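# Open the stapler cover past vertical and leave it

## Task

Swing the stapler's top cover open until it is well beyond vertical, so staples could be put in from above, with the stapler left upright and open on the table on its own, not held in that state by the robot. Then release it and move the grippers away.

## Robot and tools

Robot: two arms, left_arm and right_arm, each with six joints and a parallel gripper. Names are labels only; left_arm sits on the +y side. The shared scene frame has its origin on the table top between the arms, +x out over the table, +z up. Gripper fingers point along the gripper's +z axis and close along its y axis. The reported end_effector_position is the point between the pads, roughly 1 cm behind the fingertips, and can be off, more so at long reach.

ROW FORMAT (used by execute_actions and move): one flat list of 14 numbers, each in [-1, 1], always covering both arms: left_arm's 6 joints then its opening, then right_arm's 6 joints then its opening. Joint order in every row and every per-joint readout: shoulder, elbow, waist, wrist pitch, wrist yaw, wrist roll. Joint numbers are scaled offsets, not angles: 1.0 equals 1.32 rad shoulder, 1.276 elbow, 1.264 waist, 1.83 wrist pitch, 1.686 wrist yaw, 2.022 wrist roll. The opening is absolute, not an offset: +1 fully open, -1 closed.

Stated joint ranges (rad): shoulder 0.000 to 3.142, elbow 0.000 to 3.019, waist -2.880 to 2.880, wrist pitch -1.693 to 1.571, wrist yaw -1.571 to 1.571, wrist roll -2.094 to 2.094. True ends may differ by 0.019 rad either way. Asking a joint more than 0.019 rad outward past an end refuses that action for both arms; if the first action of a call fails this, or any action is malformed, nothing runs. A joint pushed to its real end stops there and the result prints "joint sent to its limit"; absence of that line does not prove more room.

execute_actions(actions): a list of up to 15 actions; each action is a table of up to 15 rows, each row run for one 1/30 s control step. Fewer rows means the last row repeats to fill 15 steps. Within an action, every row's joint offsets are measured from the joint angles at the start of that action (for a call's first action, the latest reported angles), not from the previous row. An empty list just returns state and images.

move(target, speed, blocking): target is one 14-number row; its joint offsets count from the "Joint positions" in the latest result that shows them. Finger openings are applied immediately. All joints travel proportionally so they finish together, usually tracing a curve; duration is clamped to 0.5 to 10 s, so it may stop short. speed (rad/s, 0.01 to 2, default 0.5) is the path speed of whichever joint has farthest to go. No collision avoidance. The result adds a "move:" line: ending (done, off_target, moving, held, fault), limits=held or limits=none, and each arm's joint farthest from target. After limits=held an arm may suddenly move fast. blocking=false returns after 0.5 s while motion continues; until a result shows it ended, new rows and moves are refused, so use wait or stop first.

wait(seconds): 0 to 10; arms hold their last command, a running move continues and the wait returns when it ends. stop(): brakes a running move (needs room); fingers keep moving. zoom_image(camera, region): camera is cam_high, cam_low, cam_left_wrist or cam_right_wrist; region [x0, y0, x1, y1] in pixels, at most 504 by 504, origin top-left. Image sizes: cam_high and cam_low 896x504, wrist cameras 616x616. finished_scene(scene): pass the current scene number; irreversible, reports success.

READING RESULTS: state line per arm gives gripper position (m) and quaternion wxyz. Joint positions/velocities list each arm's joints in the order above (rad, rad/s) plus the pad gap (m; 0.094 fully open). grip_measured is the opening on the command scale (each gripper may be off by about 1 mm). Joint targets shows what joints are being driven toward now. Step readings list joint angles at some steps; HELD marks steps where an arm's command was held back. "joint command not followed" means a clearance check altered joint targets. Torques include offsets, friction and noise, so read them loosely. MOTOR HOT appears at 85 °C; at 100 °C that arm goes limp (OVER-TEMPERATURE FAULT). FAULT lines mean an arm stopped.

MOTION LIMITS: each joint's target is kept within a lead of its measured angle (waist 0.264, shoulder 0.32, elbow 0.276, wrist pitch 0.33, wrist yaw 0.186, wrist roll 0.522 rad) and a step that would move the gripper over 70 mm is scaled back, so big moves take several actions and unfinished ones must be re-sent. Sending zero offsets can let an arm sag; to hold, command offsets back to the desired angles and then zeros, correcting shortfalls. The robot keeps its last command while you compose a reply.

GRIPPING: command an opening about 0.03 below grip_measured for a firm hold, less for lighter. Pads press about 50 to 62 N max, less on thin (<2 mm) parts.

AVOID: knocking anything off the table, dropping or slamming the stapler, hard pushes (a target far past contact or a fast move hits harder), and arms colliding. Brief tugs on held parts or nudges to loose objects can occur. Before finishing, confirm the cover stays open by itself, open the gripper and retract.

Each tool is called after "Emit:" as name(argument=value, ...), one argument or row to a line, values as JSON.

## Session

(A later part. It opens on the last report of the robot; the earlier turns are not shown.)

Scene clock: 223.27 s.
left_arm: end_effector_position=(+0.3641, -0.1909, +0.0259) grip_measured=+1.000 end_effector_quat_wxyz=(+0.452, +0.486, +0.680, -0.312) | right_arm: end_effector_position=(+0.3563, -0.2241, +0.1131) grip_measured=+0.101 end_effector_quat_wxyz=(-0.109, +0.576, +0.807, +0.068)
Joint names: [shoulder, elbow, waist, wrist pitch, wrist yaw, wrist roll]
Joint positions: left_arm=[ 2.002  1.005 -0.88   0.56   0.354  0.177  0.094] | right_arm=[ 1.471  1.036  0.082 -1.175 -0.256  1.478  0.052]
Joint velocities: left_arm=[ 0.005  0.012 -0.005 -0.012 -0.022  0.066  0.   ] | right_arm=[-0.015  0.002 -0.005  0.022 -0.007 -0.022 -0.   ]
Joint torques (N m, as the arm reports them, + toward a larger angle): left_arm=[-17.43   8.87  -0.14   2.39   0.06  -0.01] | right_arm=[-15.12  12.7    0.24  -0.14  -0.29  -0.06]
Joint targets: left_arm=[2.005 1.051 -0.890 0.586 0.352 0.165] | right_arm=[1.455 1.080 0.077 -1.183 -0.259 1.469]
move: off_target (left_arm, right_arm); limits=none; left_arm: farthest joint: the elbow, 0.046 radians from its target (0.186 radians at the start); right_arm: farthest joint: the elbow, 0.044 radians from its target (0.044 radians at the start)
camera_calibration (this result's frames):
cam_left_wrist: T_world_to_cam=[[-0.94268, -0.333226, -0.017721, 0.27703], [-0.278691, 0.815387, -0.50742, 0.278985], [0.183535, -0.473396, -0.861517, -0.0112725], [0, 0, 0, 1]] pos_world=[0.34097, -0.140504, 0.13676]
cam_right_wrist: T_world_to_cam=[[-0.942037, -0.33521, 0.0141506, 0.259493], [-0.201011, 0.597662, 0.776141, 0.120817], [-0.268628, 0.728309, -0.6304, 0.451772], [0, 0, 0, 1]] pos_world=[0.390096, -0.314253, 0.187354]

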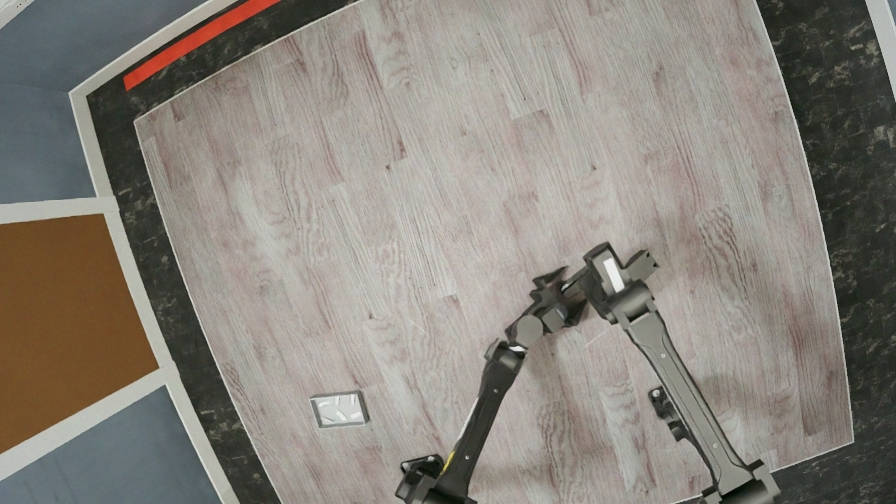

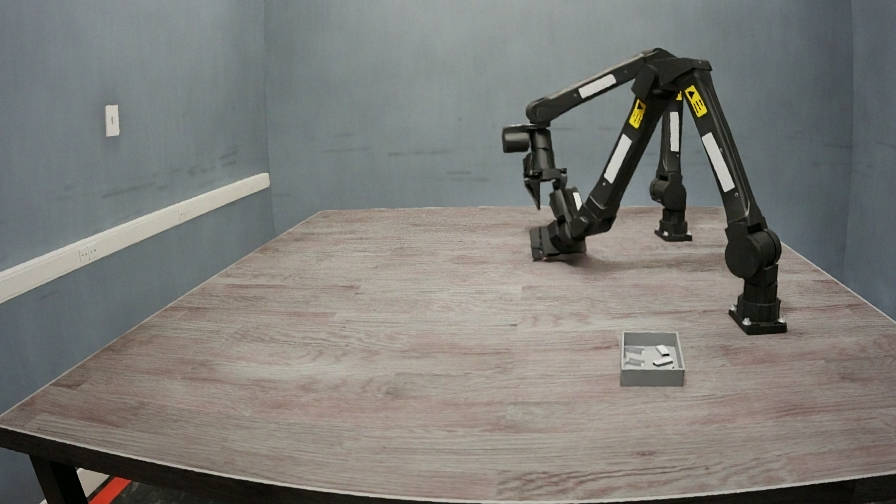

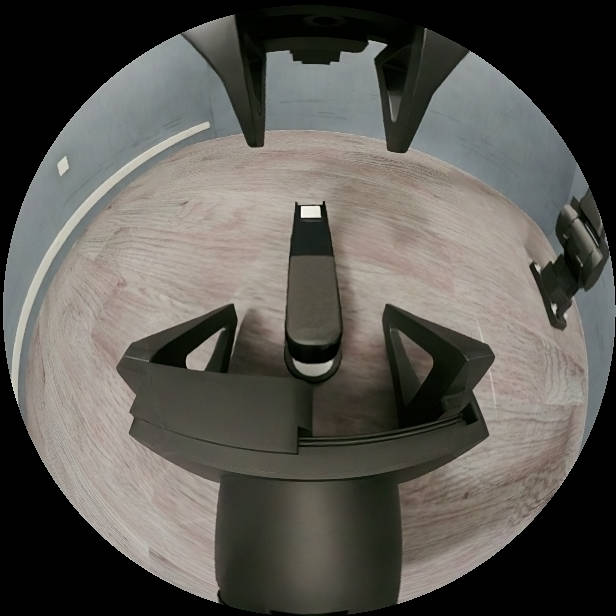

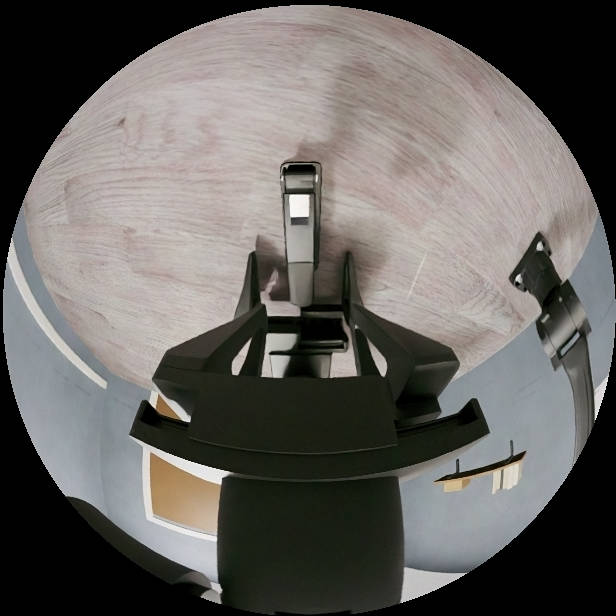

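Emit:
move(
  target=[0.0195, 0.036, -0.008, 0.0142, -0.001, -0.006, 1, -0.012, 0.0345, -0.004, -0.0044, -0.002, -0.005, 0.1],
  speed=0.05,
)

Scene clock: 232.17 s.
left_arm: end_effector_position=(+0.3633, -0.1900, +0.0178) grip_measured=+1.000 end_effector_quat_wxyz=(+0.448, +0.485, +0.683, -0.312) | right_arm: end_effector_position=(+0.3563, -0.2241, +0.1131) grip_measured=+0.101 end_effector_quat_wxyz=(-0.109, +0.575, +0.808, +0.068)
Joint names: [shoulder, elbow, waist, wrist pitch, wrist yaw, wrist roll]
Joint positions: left_arm=[ 2.016  1.005 -0.88   0.565  0.354  0.173  0.094] | right_arm=[ 1.471  1.036  0.082 -1.175 -0.256  1.477  0.052]
Joint velocities: left_arm=[ 0.005  0.002 -0.005 -0.012  0.007  0.007  0.   ] | right_arm=[ 0.005  0.002  0.005  0.007  0.007 -0.022 -0.001]
Joint torques (N m, as the arm reports them, + toward a larger angle): left_arm=[-16.54   8.68  -0.2    2.24   0.06  -0.03] | right_arm=[-15.15  12.71   0.23  -0.14  -0.29  -0.05]
Joint targets: left_arm=[2.028 1.051 -0.890 0.586 0.352 0.164] | right_arm=[1.455 1.080 0.077 -1.183 -0.259 1.468]
move: off_target (left_arm, right_arm); limits=none; left_arm: farthest joint: the elbow, 0.046 radians from its target (0.046 radians at the start); right_arm: farthest joint: the elbow, 0.044 radians from its target (0.044 radians at the start)
camera_calibration (this result's frames):
cam_left_wrist: T_world_to_cam=[[-0.94231, -0.334579, -0.0104246, 0.275937], [-0.284939, 0.818069, -0.499573, 0.276613], [0.175674, -0.467782, -0.866209, -0.0137531], [0, 0, 0, 1]] pos_world=[0.341252, -0.140399, 0.129152]
cam_right_wrist: T_world_to_cam=[[-0.941669, -0.336254, 0.0138582, 0.259161], [-0.201882, 0.597352, 0.776154, 0.121057], [-0.269263, 0.728082, -0.630391, 0.451947], [0, 0, 0, 1]] pos_world=[0.390176, -0.314224, 0.187353]

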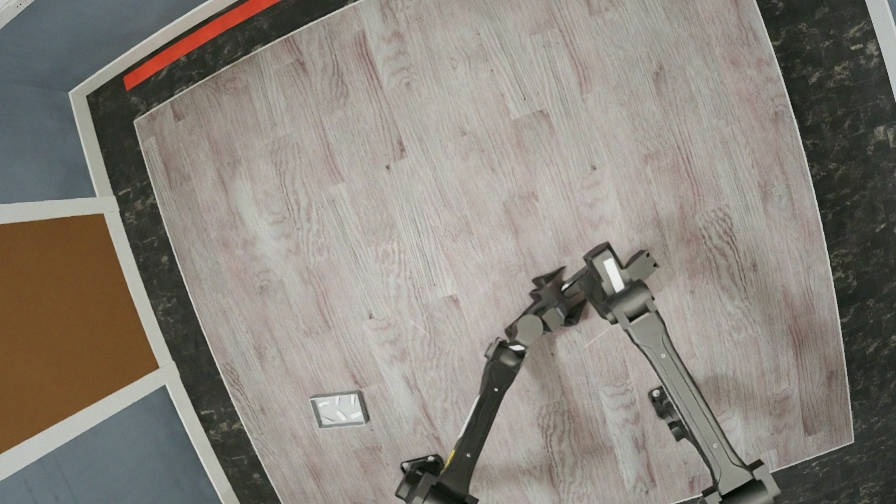

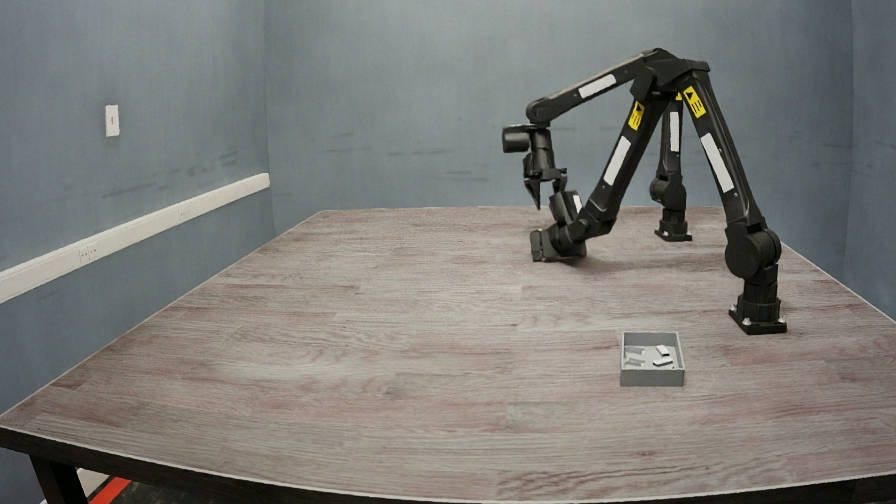

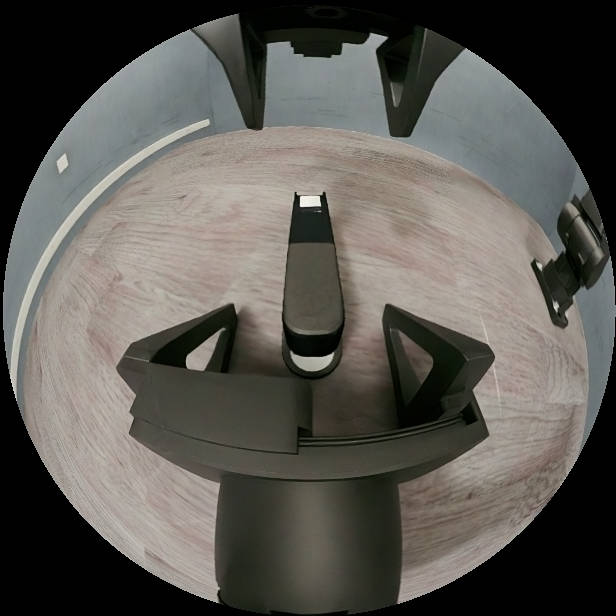

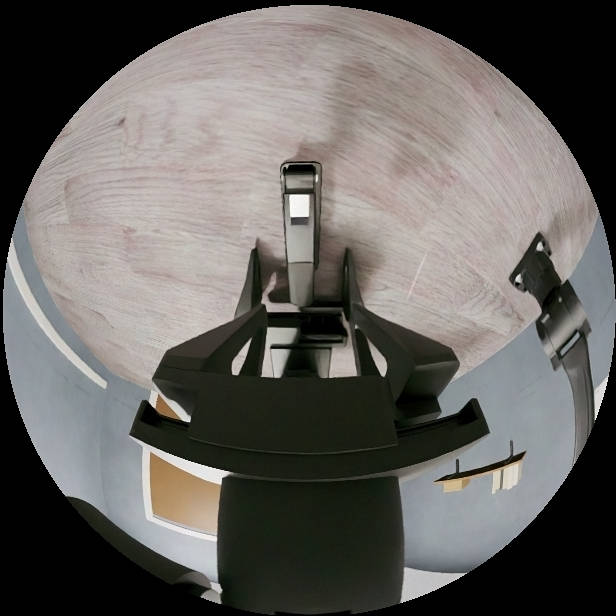

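Emit:
zoom_image(
  camera="cam_low",
  region=[500, 170, 620, 280],
)

Emit:
zoom_image(
  camera="cam_right_wrist",
  region=[220, 150, 400, 330],
)

Region (500, 170, 620, 280) of cam_low's 896x504 image, scaled by 4.200, with more detail than that image has; it fills the top 462 rows of this view, and the rest is white.

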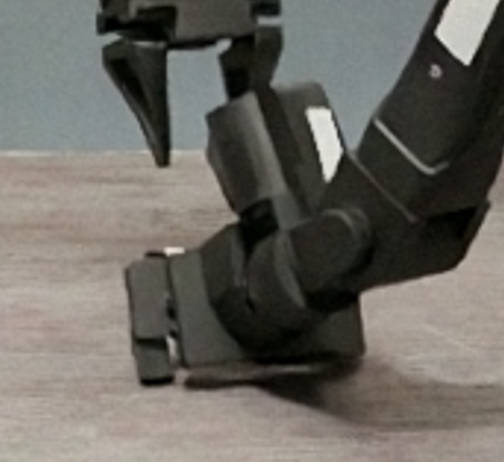

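Region (220, 150, 400, 330) of cam_right_wrist's 616x616 image, scaled by 2.800, with more detail than that image has.

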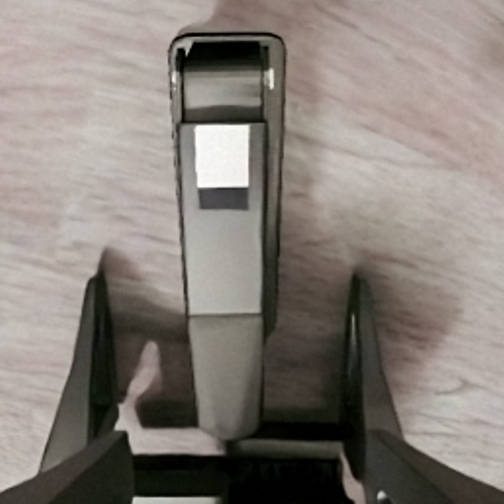

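Emit:
move(
  target=[0.004, 0.036, -0.008, 0.0115, -0.001, -0.004, -0.36, -0.012, 0.0345, -0.004, -0.0044, -0.002, -0.005, 0.1],
  speed=0.05,
)

Scene clock: 241.83 s.
left_arm: end_effector_position=(+0.3632, -0.1901, +0.0178) grip_measured=-0.278 end_effector_quat_wxyz=(+0.447, +0.485, +0.683, -0.312) | right_arm: end_effector_position=(+0.3563, -0.2241, +0.1131) grip_measured=+0.101 end_effector_quat_wxyz=(-0.109, +0.575, +0.808, +0.069)
Joint names: [shoulder, elbow, waist, wrist pitch, wrist yaw, wrist roll]
Joint positions: left_arm=[ 2.016  1.005 -0.88   0.565  0.355  0.173  0.034] | right_arm=[ 1.471  1.036  0.082 -1.175 -0.256  1.476  0.052]
Joint velocities: left_arm=[ 0.015  0.002 -0.005 -0.002 -0.037  0.022  0.001] | right_arm=[ 0.015 -0.007 -0.005 -0.022  0.066 -0.022 -0.   ]
Joint torques (N m, as the arm reports them, + toward a larger angle): left_arm=[-16.89   8.72  -0.2    2.28   0.03   0.01] | right_arm=[-15.11  12.72   0.24  -0.14  -0.29  -0.05]
Joint targets: left_arm=[2.021 1.051 -0.890 0.586 0.353 0.165] | right_arm=[1.455 1.080 0.077 -1.183 -0.259 1.467]
move: off_target (left_arm, right_arm); limits=none; left_arm: farthest joint: the elbow, 0.046 radians from its target (0.046 radians at the start); right_arm: farthest joint: the elbow, 0.044 radians from its target (0.044 radians at the start)
camera_calibration (this result's frames):
cam_left_wrist: T_world_to_cam=[[-0.942543, -0.333932, -0.0101205, 0.27601], [-0.284498, 0.818155, -0.499683, 0.276489], [0.175141, -0.468094, -0.866149, -0.0136059], [0, 0, 0, 1]] pos_world=[0.341194, -0.140411, 0.129166]
cam_right_wrist: T_world_to_cam=[[-0.941304, -0.337288, 0.013528, 0.258843], [-0.202672, 0.596757, 0.776405, 0.121124], [-0.269945, 0.728092, -0.630089, 0.452119], [0, 0, 0, 1]] pos_world=[0.390246, -0.314161, 0.187333]

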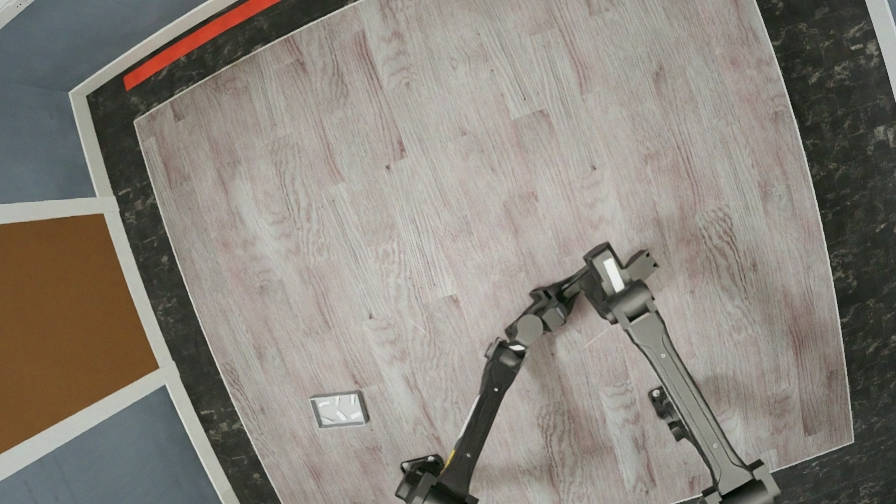

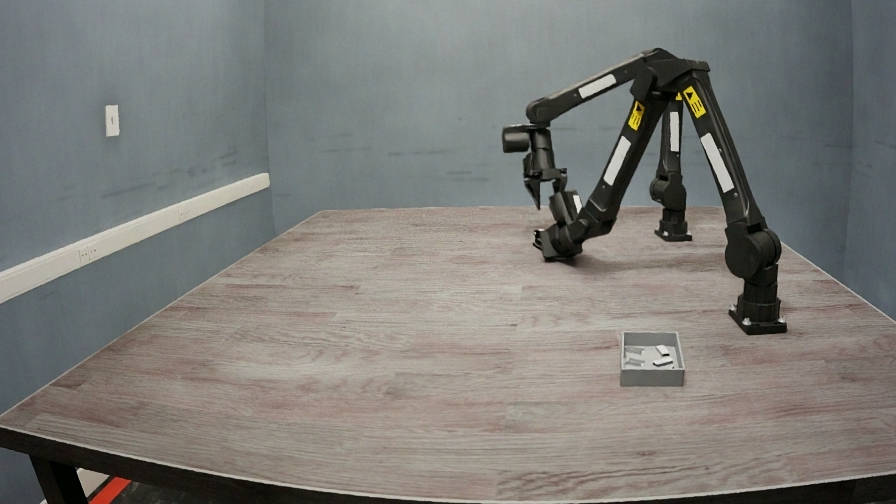

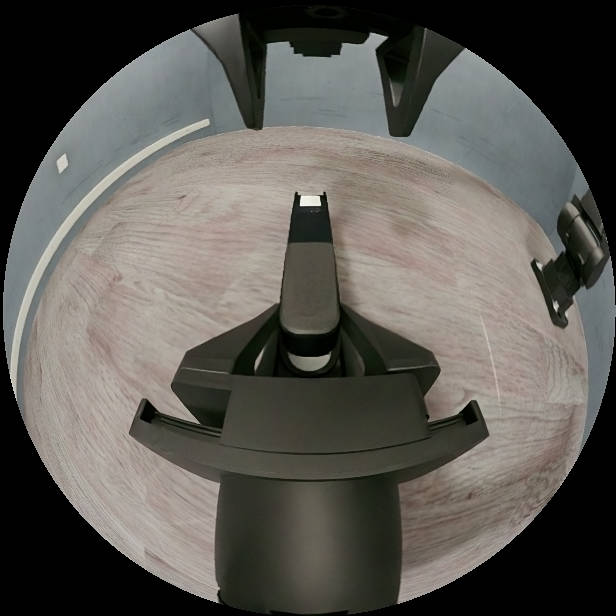

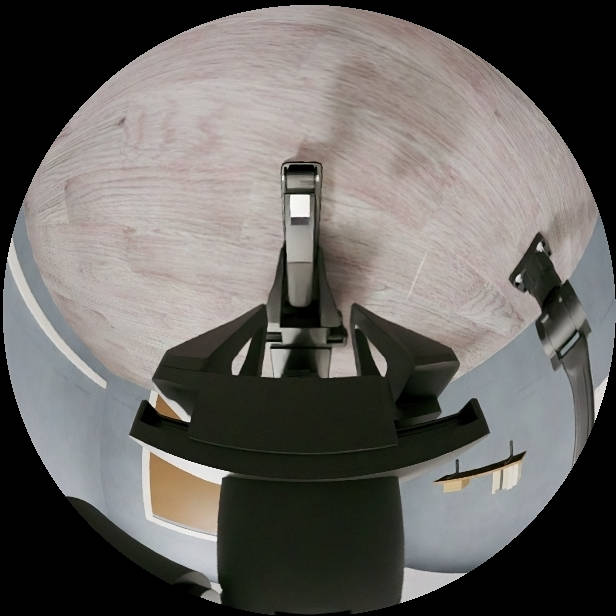

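Emit:
zoom_image(
  camera="cam_right_wrist",
  region=[220, 150, 400, 330],
)

Region (220, 150, 400, 330) of cam_right_wrist's 616x616 image, scaled by 2.800, with more detail than that image has.

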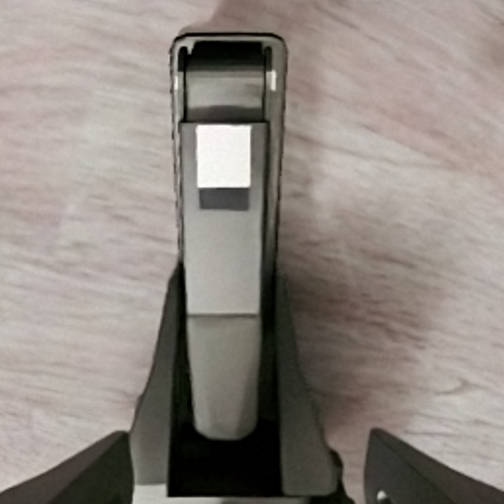

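Emit:
move(
  target=[0.004, 0.036, -0.008, 0.0115, -0.001, -0.004, -0.32, 0.0629, -0.047, -0.011, 0.0781, -0.0024, -0.0054, 0.1],
  speed=0.2,
)

Scene clock: 262.93 s.
left_arm: end_effector_position=(+0.3632, -0.1901, +0.0178) grip_measured=-0.278 end_effector_quat_wxyz=(+0.447, +0.485, +0.683, -0.312) | right_arm: end_effector_position=(+0.3635, -0.2240, +0.0720) grip_measured=+0.101 end_effector_quat_wxyz=(-0.103, +0.575, +0.808, +0.076)
Joint names: [shoulder, elbow, waist, wrist pitch, wrist yaw, wrist roll]
Joint positions: left_arm=[ 2.016  1.005 -0.88   0.565  0.355  0.173  0.034] | right_arm=[ 1.531  0.981  0.078 -1.041 -0.257  1.474  0.052]
Joint velocities: left_arm=[ 0.005  0.002 -0.015  0.007 -0.066  0.022 -0.001] | right_arm=[ 0.005  0.007  0.005 -0.002 -0.066 -0.007  0.   ]
Joint torques (N m, as the arm reports them, + toward a larger angle): left_arm=[-16.99   8.67  -0.38   2.2    0.06   0.  ] | right_arm=[-11.82   7.96  -0.02   0.55  -0.29  -0.08]
Joint targets: left_arm=[2.021 1.051 -0.890 0.586 0.353 0.165] | right_arm=[1.554 0.976 0.069 -1.032 -0.260 1.465]
move: off_target (left_arm, right_arm); limits=none; left_arm: farthest joint: the elbow, 0.046 radians from its target (0.046 radians at the start); right_arm: farthest joint: the shoulder, 0.023 radians from its target (0.083 radians at the start)
camera_calibration (this result's frames):
cam_left_wrist: T_world_to_cam=[[-0.942543, -0.333932, -0.0101205, 0.27601], [-0.284498, 0.818155, -0.499683, 0.276489], [0.175141, -0.468094, -0.866149, -0.0136059], [0, 0, 0, 1]] pos_world=[0.341194, -0.140411, 0.129166]
cam_right_wrist: T_world_to_cam=[[-0.942299, -0.334712, -0.00639197, 0.26855], [-0.215904, 0.593009, 0.77571, 0.158456], [-0.255849, 0.732331, -0.631057, 0.424033], [0, 0, 0, 1]] pos_world=[0.395754, -0.314611, 0.146389]

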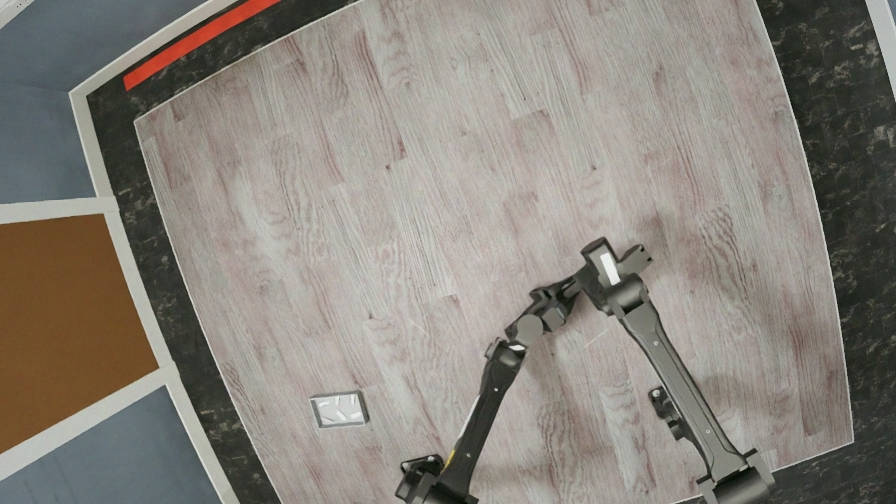

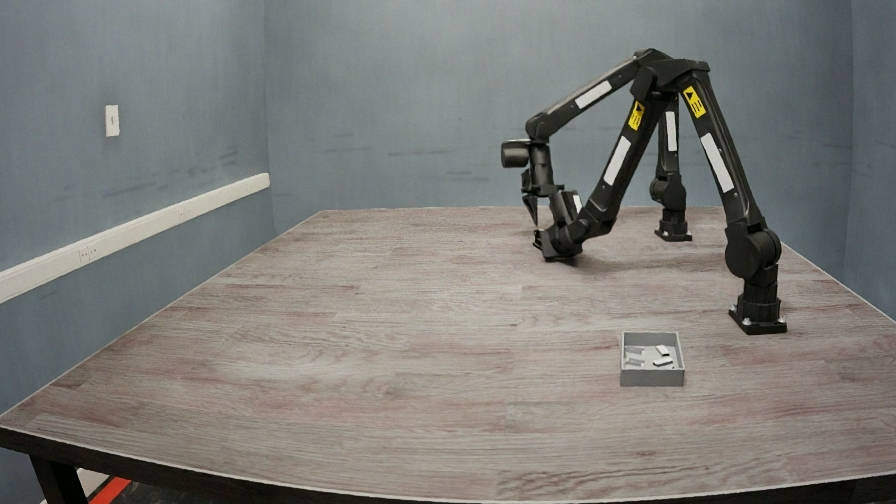

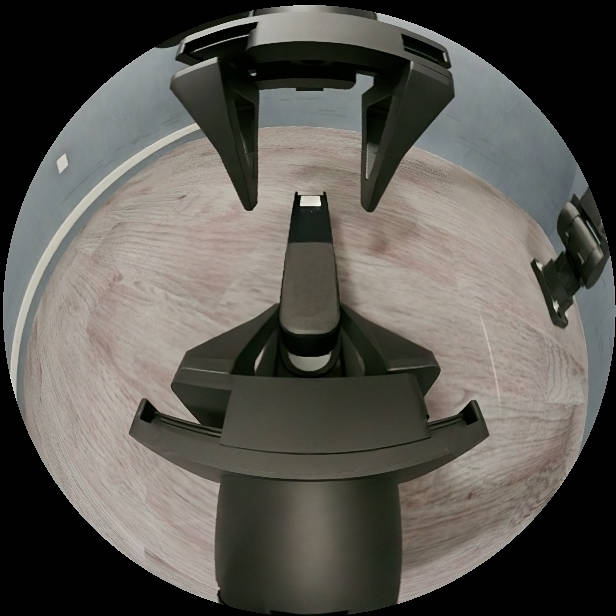

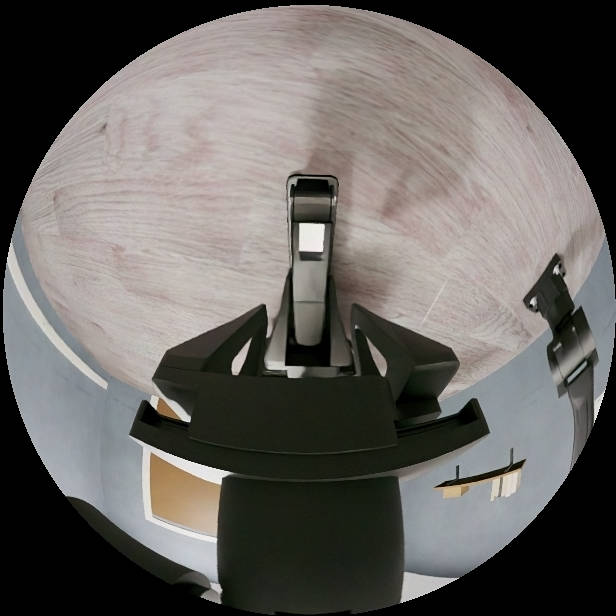

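Emit:
move(
  target=[0.004, 0.036, -0.008, 0.0115, -0.001, -0.004, -0.32, 0.0504, -0.0345, 0.015, 0.0497, -0.002, 0.0114, 0.1],
  speed=0.12,
)

Scene clock: 267.10 s.
left_arm: end_effector_position=(+0.3632, -0.1901, +0.0178) grip_measured=-0.278 end_effector_quat_wxyz=(+0.447, +0.485, +0.683, -0.312) | right_arm: end_effector_position=(+0.3617, -0.2204, +0.0443) grip_measured=+0.101 end_effector_quat_wxyz=(-0.103, +0.576, +0.807, +0.076)
Joint names: [shoulder, elbow, waist, wrist pitch, wrist yaw, wrist roll]
Joint positions: left_arm=[ 2.016  1.005 -0.88   0.565  0.355  0.173  0.034] | right_arm=[ 1.572  0.943  0.088 -0.959 -0.257  1.488  0.052]
Joint velocities: left_arm=[ 0.005 -0.002 -0.005 -0.012 -0.051  0.037 -0.   ] | right_arm=[-0.015  0.002 -0.015 -0.007 -0.022 -0.007 -0.   ]
Joint torques (N m, as the arm reports them, + toward a larger angle): left_arm=[-17.16   8.74  -0.28   2.21   0.05   0.  ] | right_arm=[-12.38   7.51   1.62   0.53  -0.28   0.12]
Joint targets: left_arm=[2.021 1.051 -0.890 0.586 0.353 0.165] | right_arm=[1.597 0.937 0.097 -0.950 -0.260 1.497]
move: off_target (left_arm, right_arm); limits=none; left_arm: farthest joint: the elbow, 0.046 radians from its target (0.046 radians at the start); right_arm: farthest joint: the shoulder, 0.026 radians from its target (0.067 radians at the start)
camera_calibration (this result's frames):
cam_left_wrist: T_world_to_cam=[[-0.942543, -0.333932, -0.0101205, 0.27601], [-0.284498, 0.818155, -0.499683, 0.276489], [0.175141, -0.468094, -0.866149, -0.0136059], [0, 0, 0, 1]] pos_world=[0.341194, -0.140411, 0.129166]
cam_right_wrist: T_world_to_cam=[[-0.943421, -0.331545, -0.00593354, 0.268961], [-0.213625, 0.593995, 0.775587, 0.176826], [-0.253617, 0.732972, -0.631213, 0.402802], [0, 0, 0, 1]] pos_world=[0.393675, -0.311103, 0.118706]

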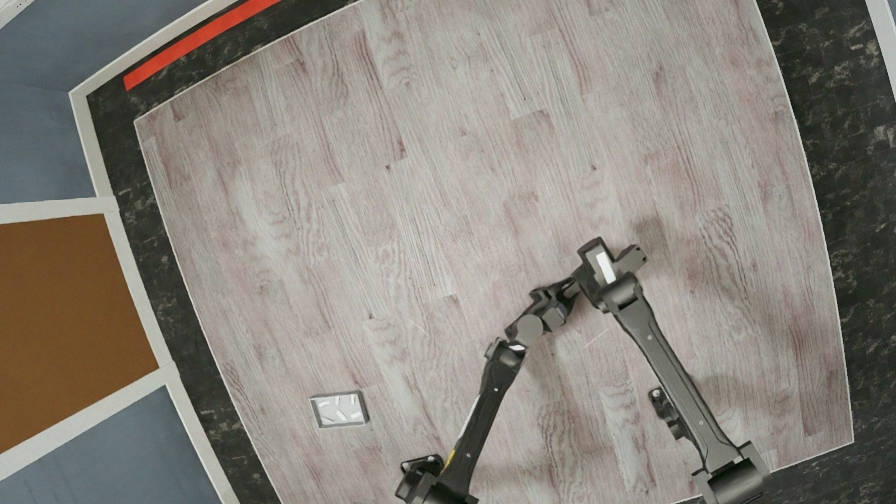

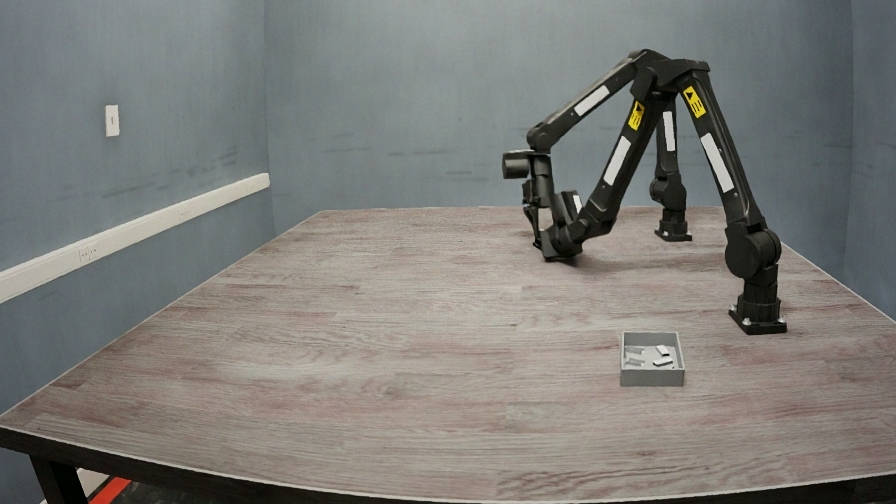

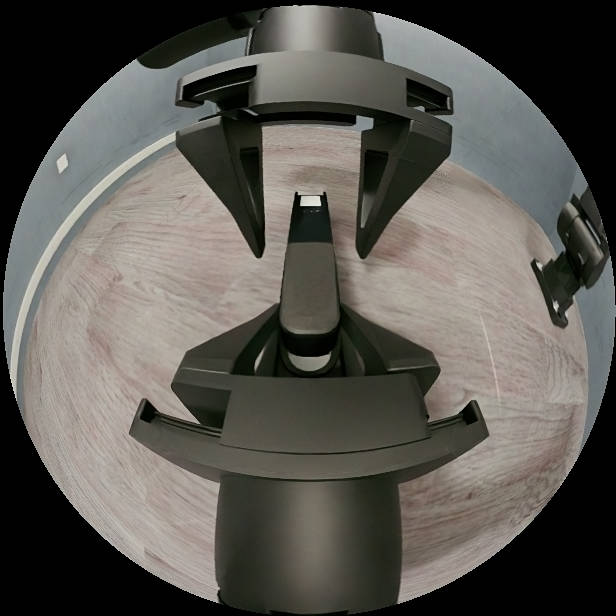

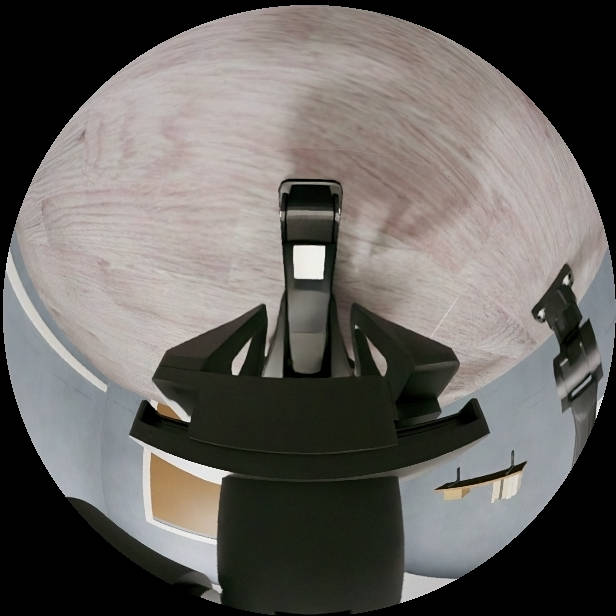

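Emit:
move(
  target=[0.004, 0.036, -0.008, 0.0115, -0.001, -0.004, -0.32, 0.019, -0.0047, 0.007, 0.005, -0.002, 0.0045, -0.58],
  speed=0.05,
)

Scene clock: 269.50 s.
left_arm: end_effector_position=(+0.3632, -0.1901, +0.0178) grip_measured=-0.278 end_effector_quat_wxyz=(+0.447, +0.485, +0.683, -0.312) | right_arm: end_effector_position=(+0.3620, -0.2204, +0.0443) grip_measured=-0.539 end_effector_quat_wxyz=(-0.103, +0.577, +0.806, +0.077)
Joint names: [shoulder, elbow, waist, wrist pitch, wrist yaw, wrist roll]
Joint positions: left_arm=[ 2.016  1.005 -0.88   0.565  0.355  0.173  0.034] | right_arm=[ 1.572  0.943  0.088 -0.958 -0.257  1.491  0.022]
Joint velocities: left_arm=[-0.015 -0.002 -0.005  0.007  0.037 -0.022 -0.   ] | right_arm=[-0.015 -0.002 -0.005  0.012 -0.022 -0.022 -0.   ]
Joint torques (N m, as the arm reports them, + toward a larger angle): left_arm=[-17.09   8.67  -0.4    2.3    0.03  -0.01] | right_arm=[-12.28   7.49   1.37   0.51  -0.29   0.1 ]
Joint targets: left_arm=[2.021 1.051 -0.890 0.586 0.353 0.165] | right_arm=[1.597 0.937 0.097 -0.949 -0.260 1.497]
move: off_target (left_arm, right_arm); limits=none; left_arm: farthest joint: the elbow, 0.046 radians from its target (0.046 radians at the start); right_arm: farthest joint: the shoulder, 0.025 radians from its target (0.025 radians at the start)
camera_calibration (this result's frames):
cam_left_wrist: T_world_to_cam=[[-0.942659, -0.333609, -0.0099685, 0.276046], [-0.284277, 0.818198, -0.499739, 0.276427], [0.174874, -0.468249, -0.866119, -0.0135322], [0, 0, 0, 1]] pos_world=[0.341166, -0.140417, 0.129173]
cam_right_wrist: T_world_to_cam=[[-0.944271, -0.329107, -0.00639412, 0.2701], [-0.212448, 0.594487, 0.775533, 0.176531], [-0.251432, 0.733671, -0.631275, 0.402182], [0, 0, 0, 1]] pos_world=[0.393673, -0.311123, 0.118709]

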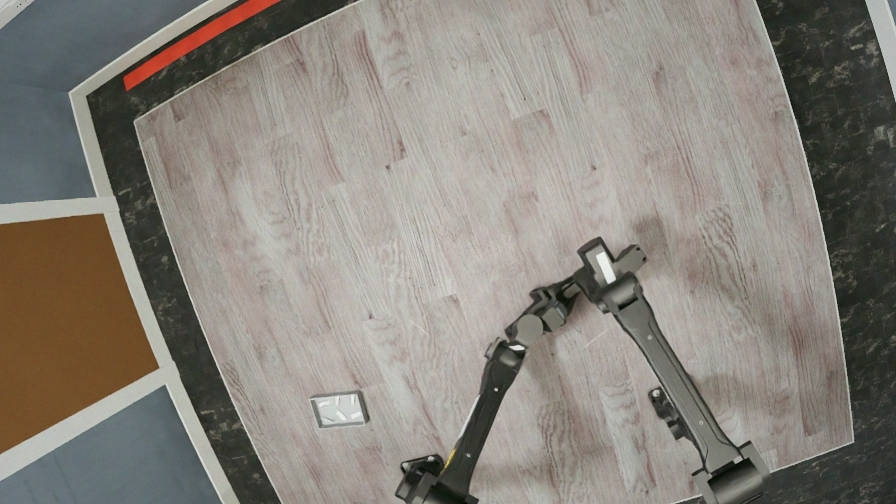

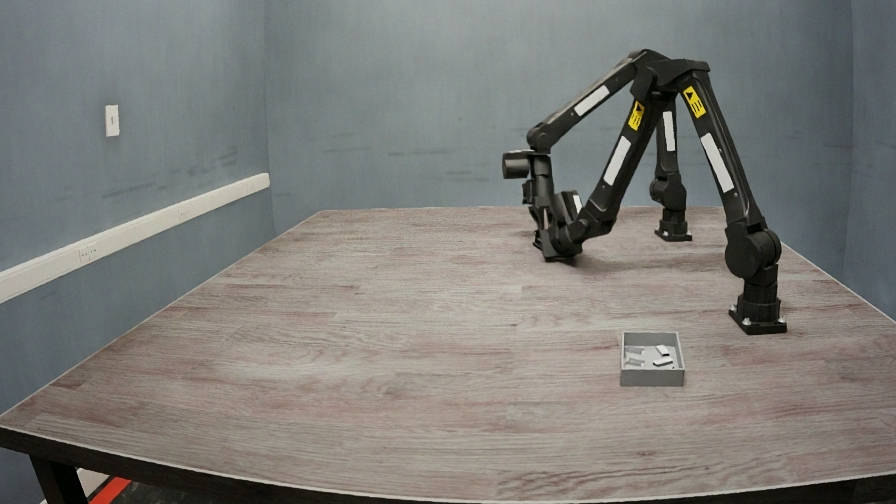

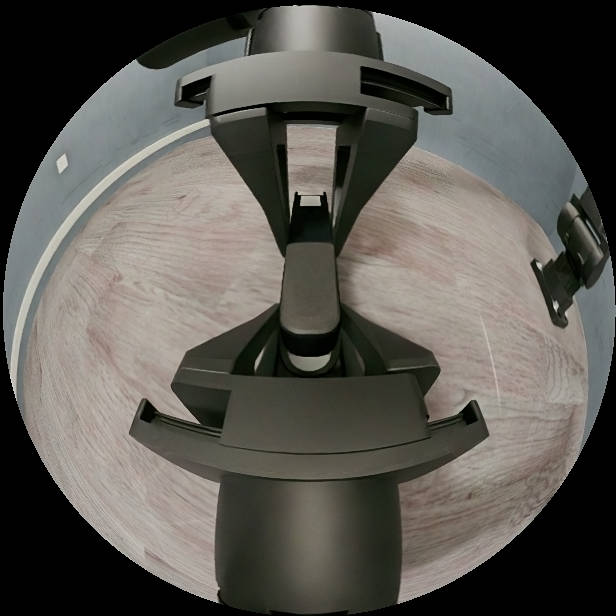

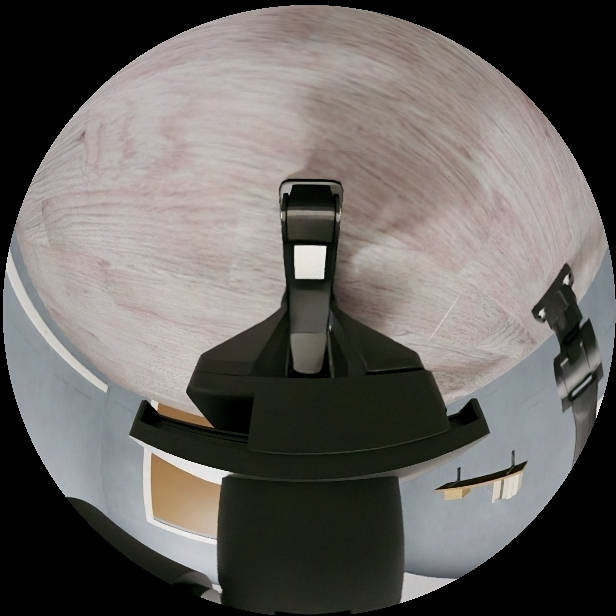

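Emit:
execute_actions(
  actions=[
    [[0.004,0.036,-0.008,0.0115,-0.001,-0.004,-0.32, 0.0199,0.0250,-0.0049,-0.0031,-0.0082,-0.0041,-0.58],[0.004,0.036,-0.008,0.0115,-0.001,-0.004,-0.32, 0.0218,0.0381,-0.0128,-0.0106,-0.0184,-0.0132,-0.58],[0.004,0.036,-0.008,0.0115,-0.001,-0.004,-0.32, 0.0237,0.0400,-0.0217,-0.0138,-0.0265,-0.0173,-0.58],[0.004,0.036,-0.008,0.0115,-0.001,-0.004,-0.32, 0.0255,0.0418,-0.0266,-0.0169,-0.0347,-0.0214,-0.58],[0.004,0.036,-0.008,0.0115,-0.001,-0.004,-0.32, 0.0274,0.0436,-0.0315,-0.0200,-0.0429,-0.0255,-0.58],[0.004,0.036,-0.008,0.0115,-0.001,-0.004,-0.32, 0.0293,0.0454,-0.0364,-0.0232,-0.0511,-0.0296,-0.58],[0.004,0.036,-0.008,0.0115,-0.001,-0.004,-0.32, 0.0312,0.0472,-0.0412,-0.0263,-0.0592,-0.0337,-0.58],[0.004,0.036,-0.008,0.0115,-0.001,-0.004,-0.32, 0.0331,0.0490,-0.0461,-0.0294,-0.0674,-0.0378,-0.58],[0.004,0.036,-0.008,0.0115,-0.001,-0.004,-0.32, 0.0350,0.0509,-0.0510,-0.0325,-0.0756,-0.0419,-0.58],[0.004,0.036,-0.008,0.0115,-0.001,-0.004,-0.32, 0.0368,0.0527,-0.0559,-0.0357,-0.0838,-0.0460,-0.58],[0.004,0.036,-0.008,0.0115,-0.001,-0.004,-0.32, 0.0387,0.0545,-0.0608,-0.0388,-0.0919,-0.0501,-0.58],[0.004,0.036,-0.008,0.0115,-0.001,-0.004,-0.32, 0.0406,0.0563,-0.0657,-0.0419,-0.1001,-0.0542,-0.58]],
  ],
)

Scene clock: 295.03 s.
left_arm: end_effector_position=(+0.3631, -0.1902, +0.0177) grip_measured=-0.278 end_effector_quat_wxyz=(+0.447, +0.484, +0.684, -0.313) | right_arm: end_effector_position=(+0.3627, -0.2226, +0.0538) grip_measured=-0.539 end_effector_quat_wxyz=(-0.177, +0.570, +0.793, +0.122)
Joint names: [shoulder, elbow, waist, wrist pitch, wrist yaw, wrist roll]
Joint positions: left_arm=[ 2.016  1.005 -0.88   0.565  0.356  0.17   0.034] | right_arm=[ 1.597  0.971  0.012 -1.023 -0.426  1.404  0.022]
Joint velocities: left_arm=[ 0.005  0.007 -0.005 -0.017 -0.051 -0.037 -0.001] | right_arm=[ 0.005  0.012 -0.015 -0.027 -0.007 -0.139  0.   ]
Joint torques (N m, as the arm reports them, + toward a larger angle): left_arm=[-17.21   8.79  -0.16   2.26   0.03   0.01] | right_arm=[-11.81  11.61   0.43  -0.28  -0.26  -0.13]
Joint targets: left_arm=[2.021 1.051 -0.890 0.585 0.354 0.165] | right_arm=[1.625 1.015 0.005 -1.034 -0.426 1.381]
Step readings (joint positions):
0: left_arm=[2.016 1.005 -0.880 0.565 0.355 0.173] | right_arm=[1.572 0.943 0.088 -0.958 -0.257 1.491]
1: left_arm=[2.016 1.005 -0.880 0.565 0.355 0.173] | right_arm=[1.572 0.943 0.088 -0.958 -0.258 1.491]
2: left_arm=[2.016 1.005 -0.880 0.565 0.355 0.173] | right_arm=[1.572 0.943 0.086 -0.959 -0.263 1.489]
4: left_arm=[2.016 1.005 -0.880 0.565 0.356 0.173] | right_arm=[1.577 0.946 0.076 -0.964 -0.286 1.480]
8: left_arm=[2.016 1.005 -0.880 0.565 0.356 0.171] | right_arm=[1.584 0.959 0.048 -0.992 -0.347 1.451]
15: Joint positions above
camera_calibration (this result's frames):
cam_left_wrist: T_world_to_cam=[[-0.942383, -0.334459, -0.00717157, 0.275683], [-0.286252, 0.817277, -0.500117, 0.276972], [0.17313, -0.469249, -0.865928, -0.013173], [0, 0, 0, 1]] pos_world=[0.341363, -0.14034, 0.129089]
cam_right_wrist: T_world_to_cam=[[-0.944948, -0.327168, 0.00580097, 0.270128], [-0.154342, 0.461271, 0.873732, 0.114651], [-0.288533, 0.824736, -0.486373, 0.435966], [0, 0, 0, 1]] pos_world=[0.398743, -0.324065, 0.110301]

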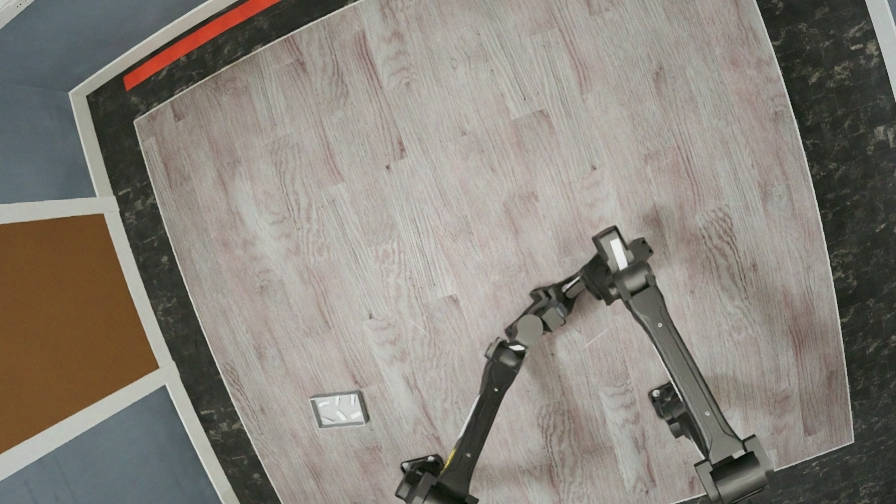

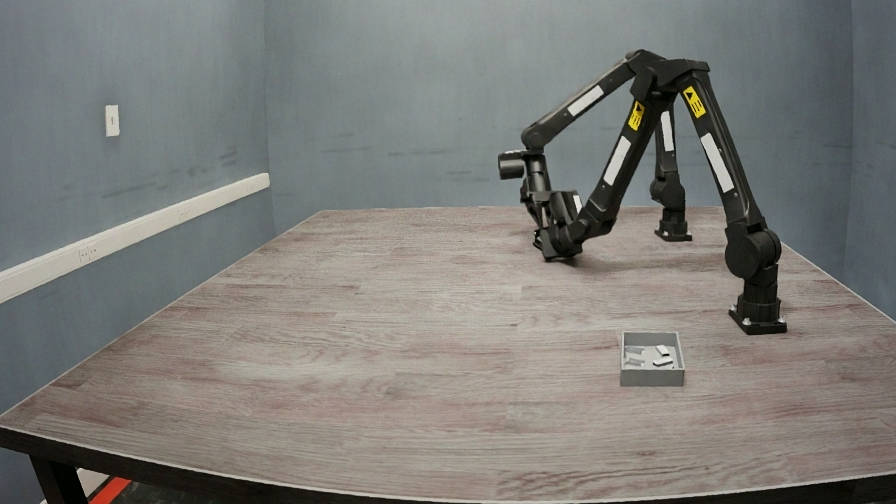

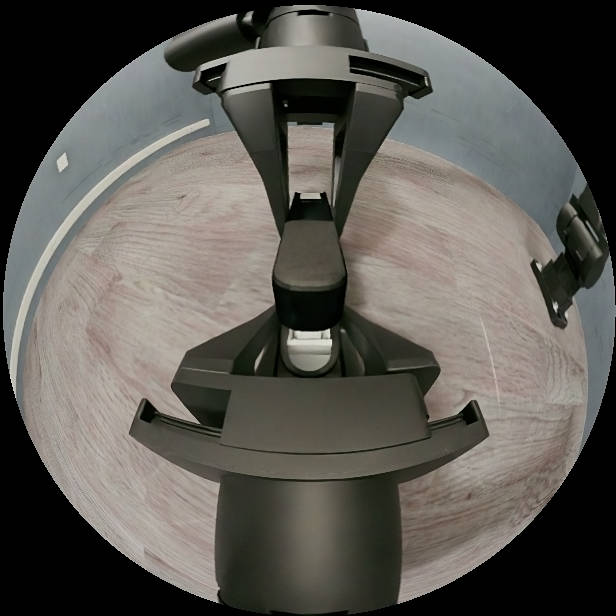

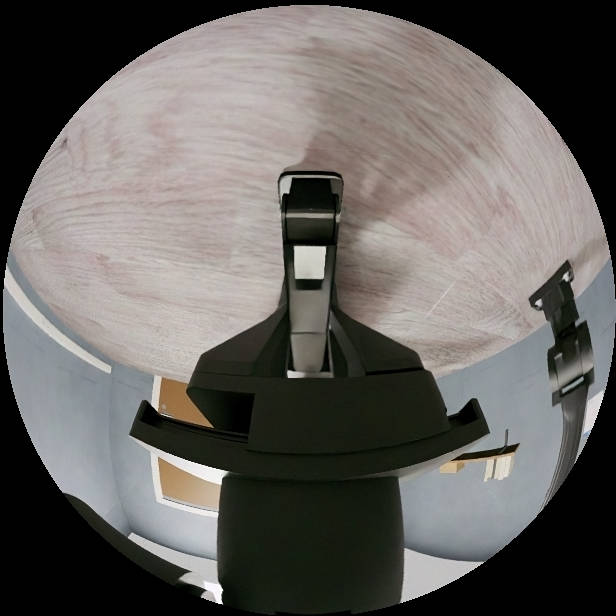

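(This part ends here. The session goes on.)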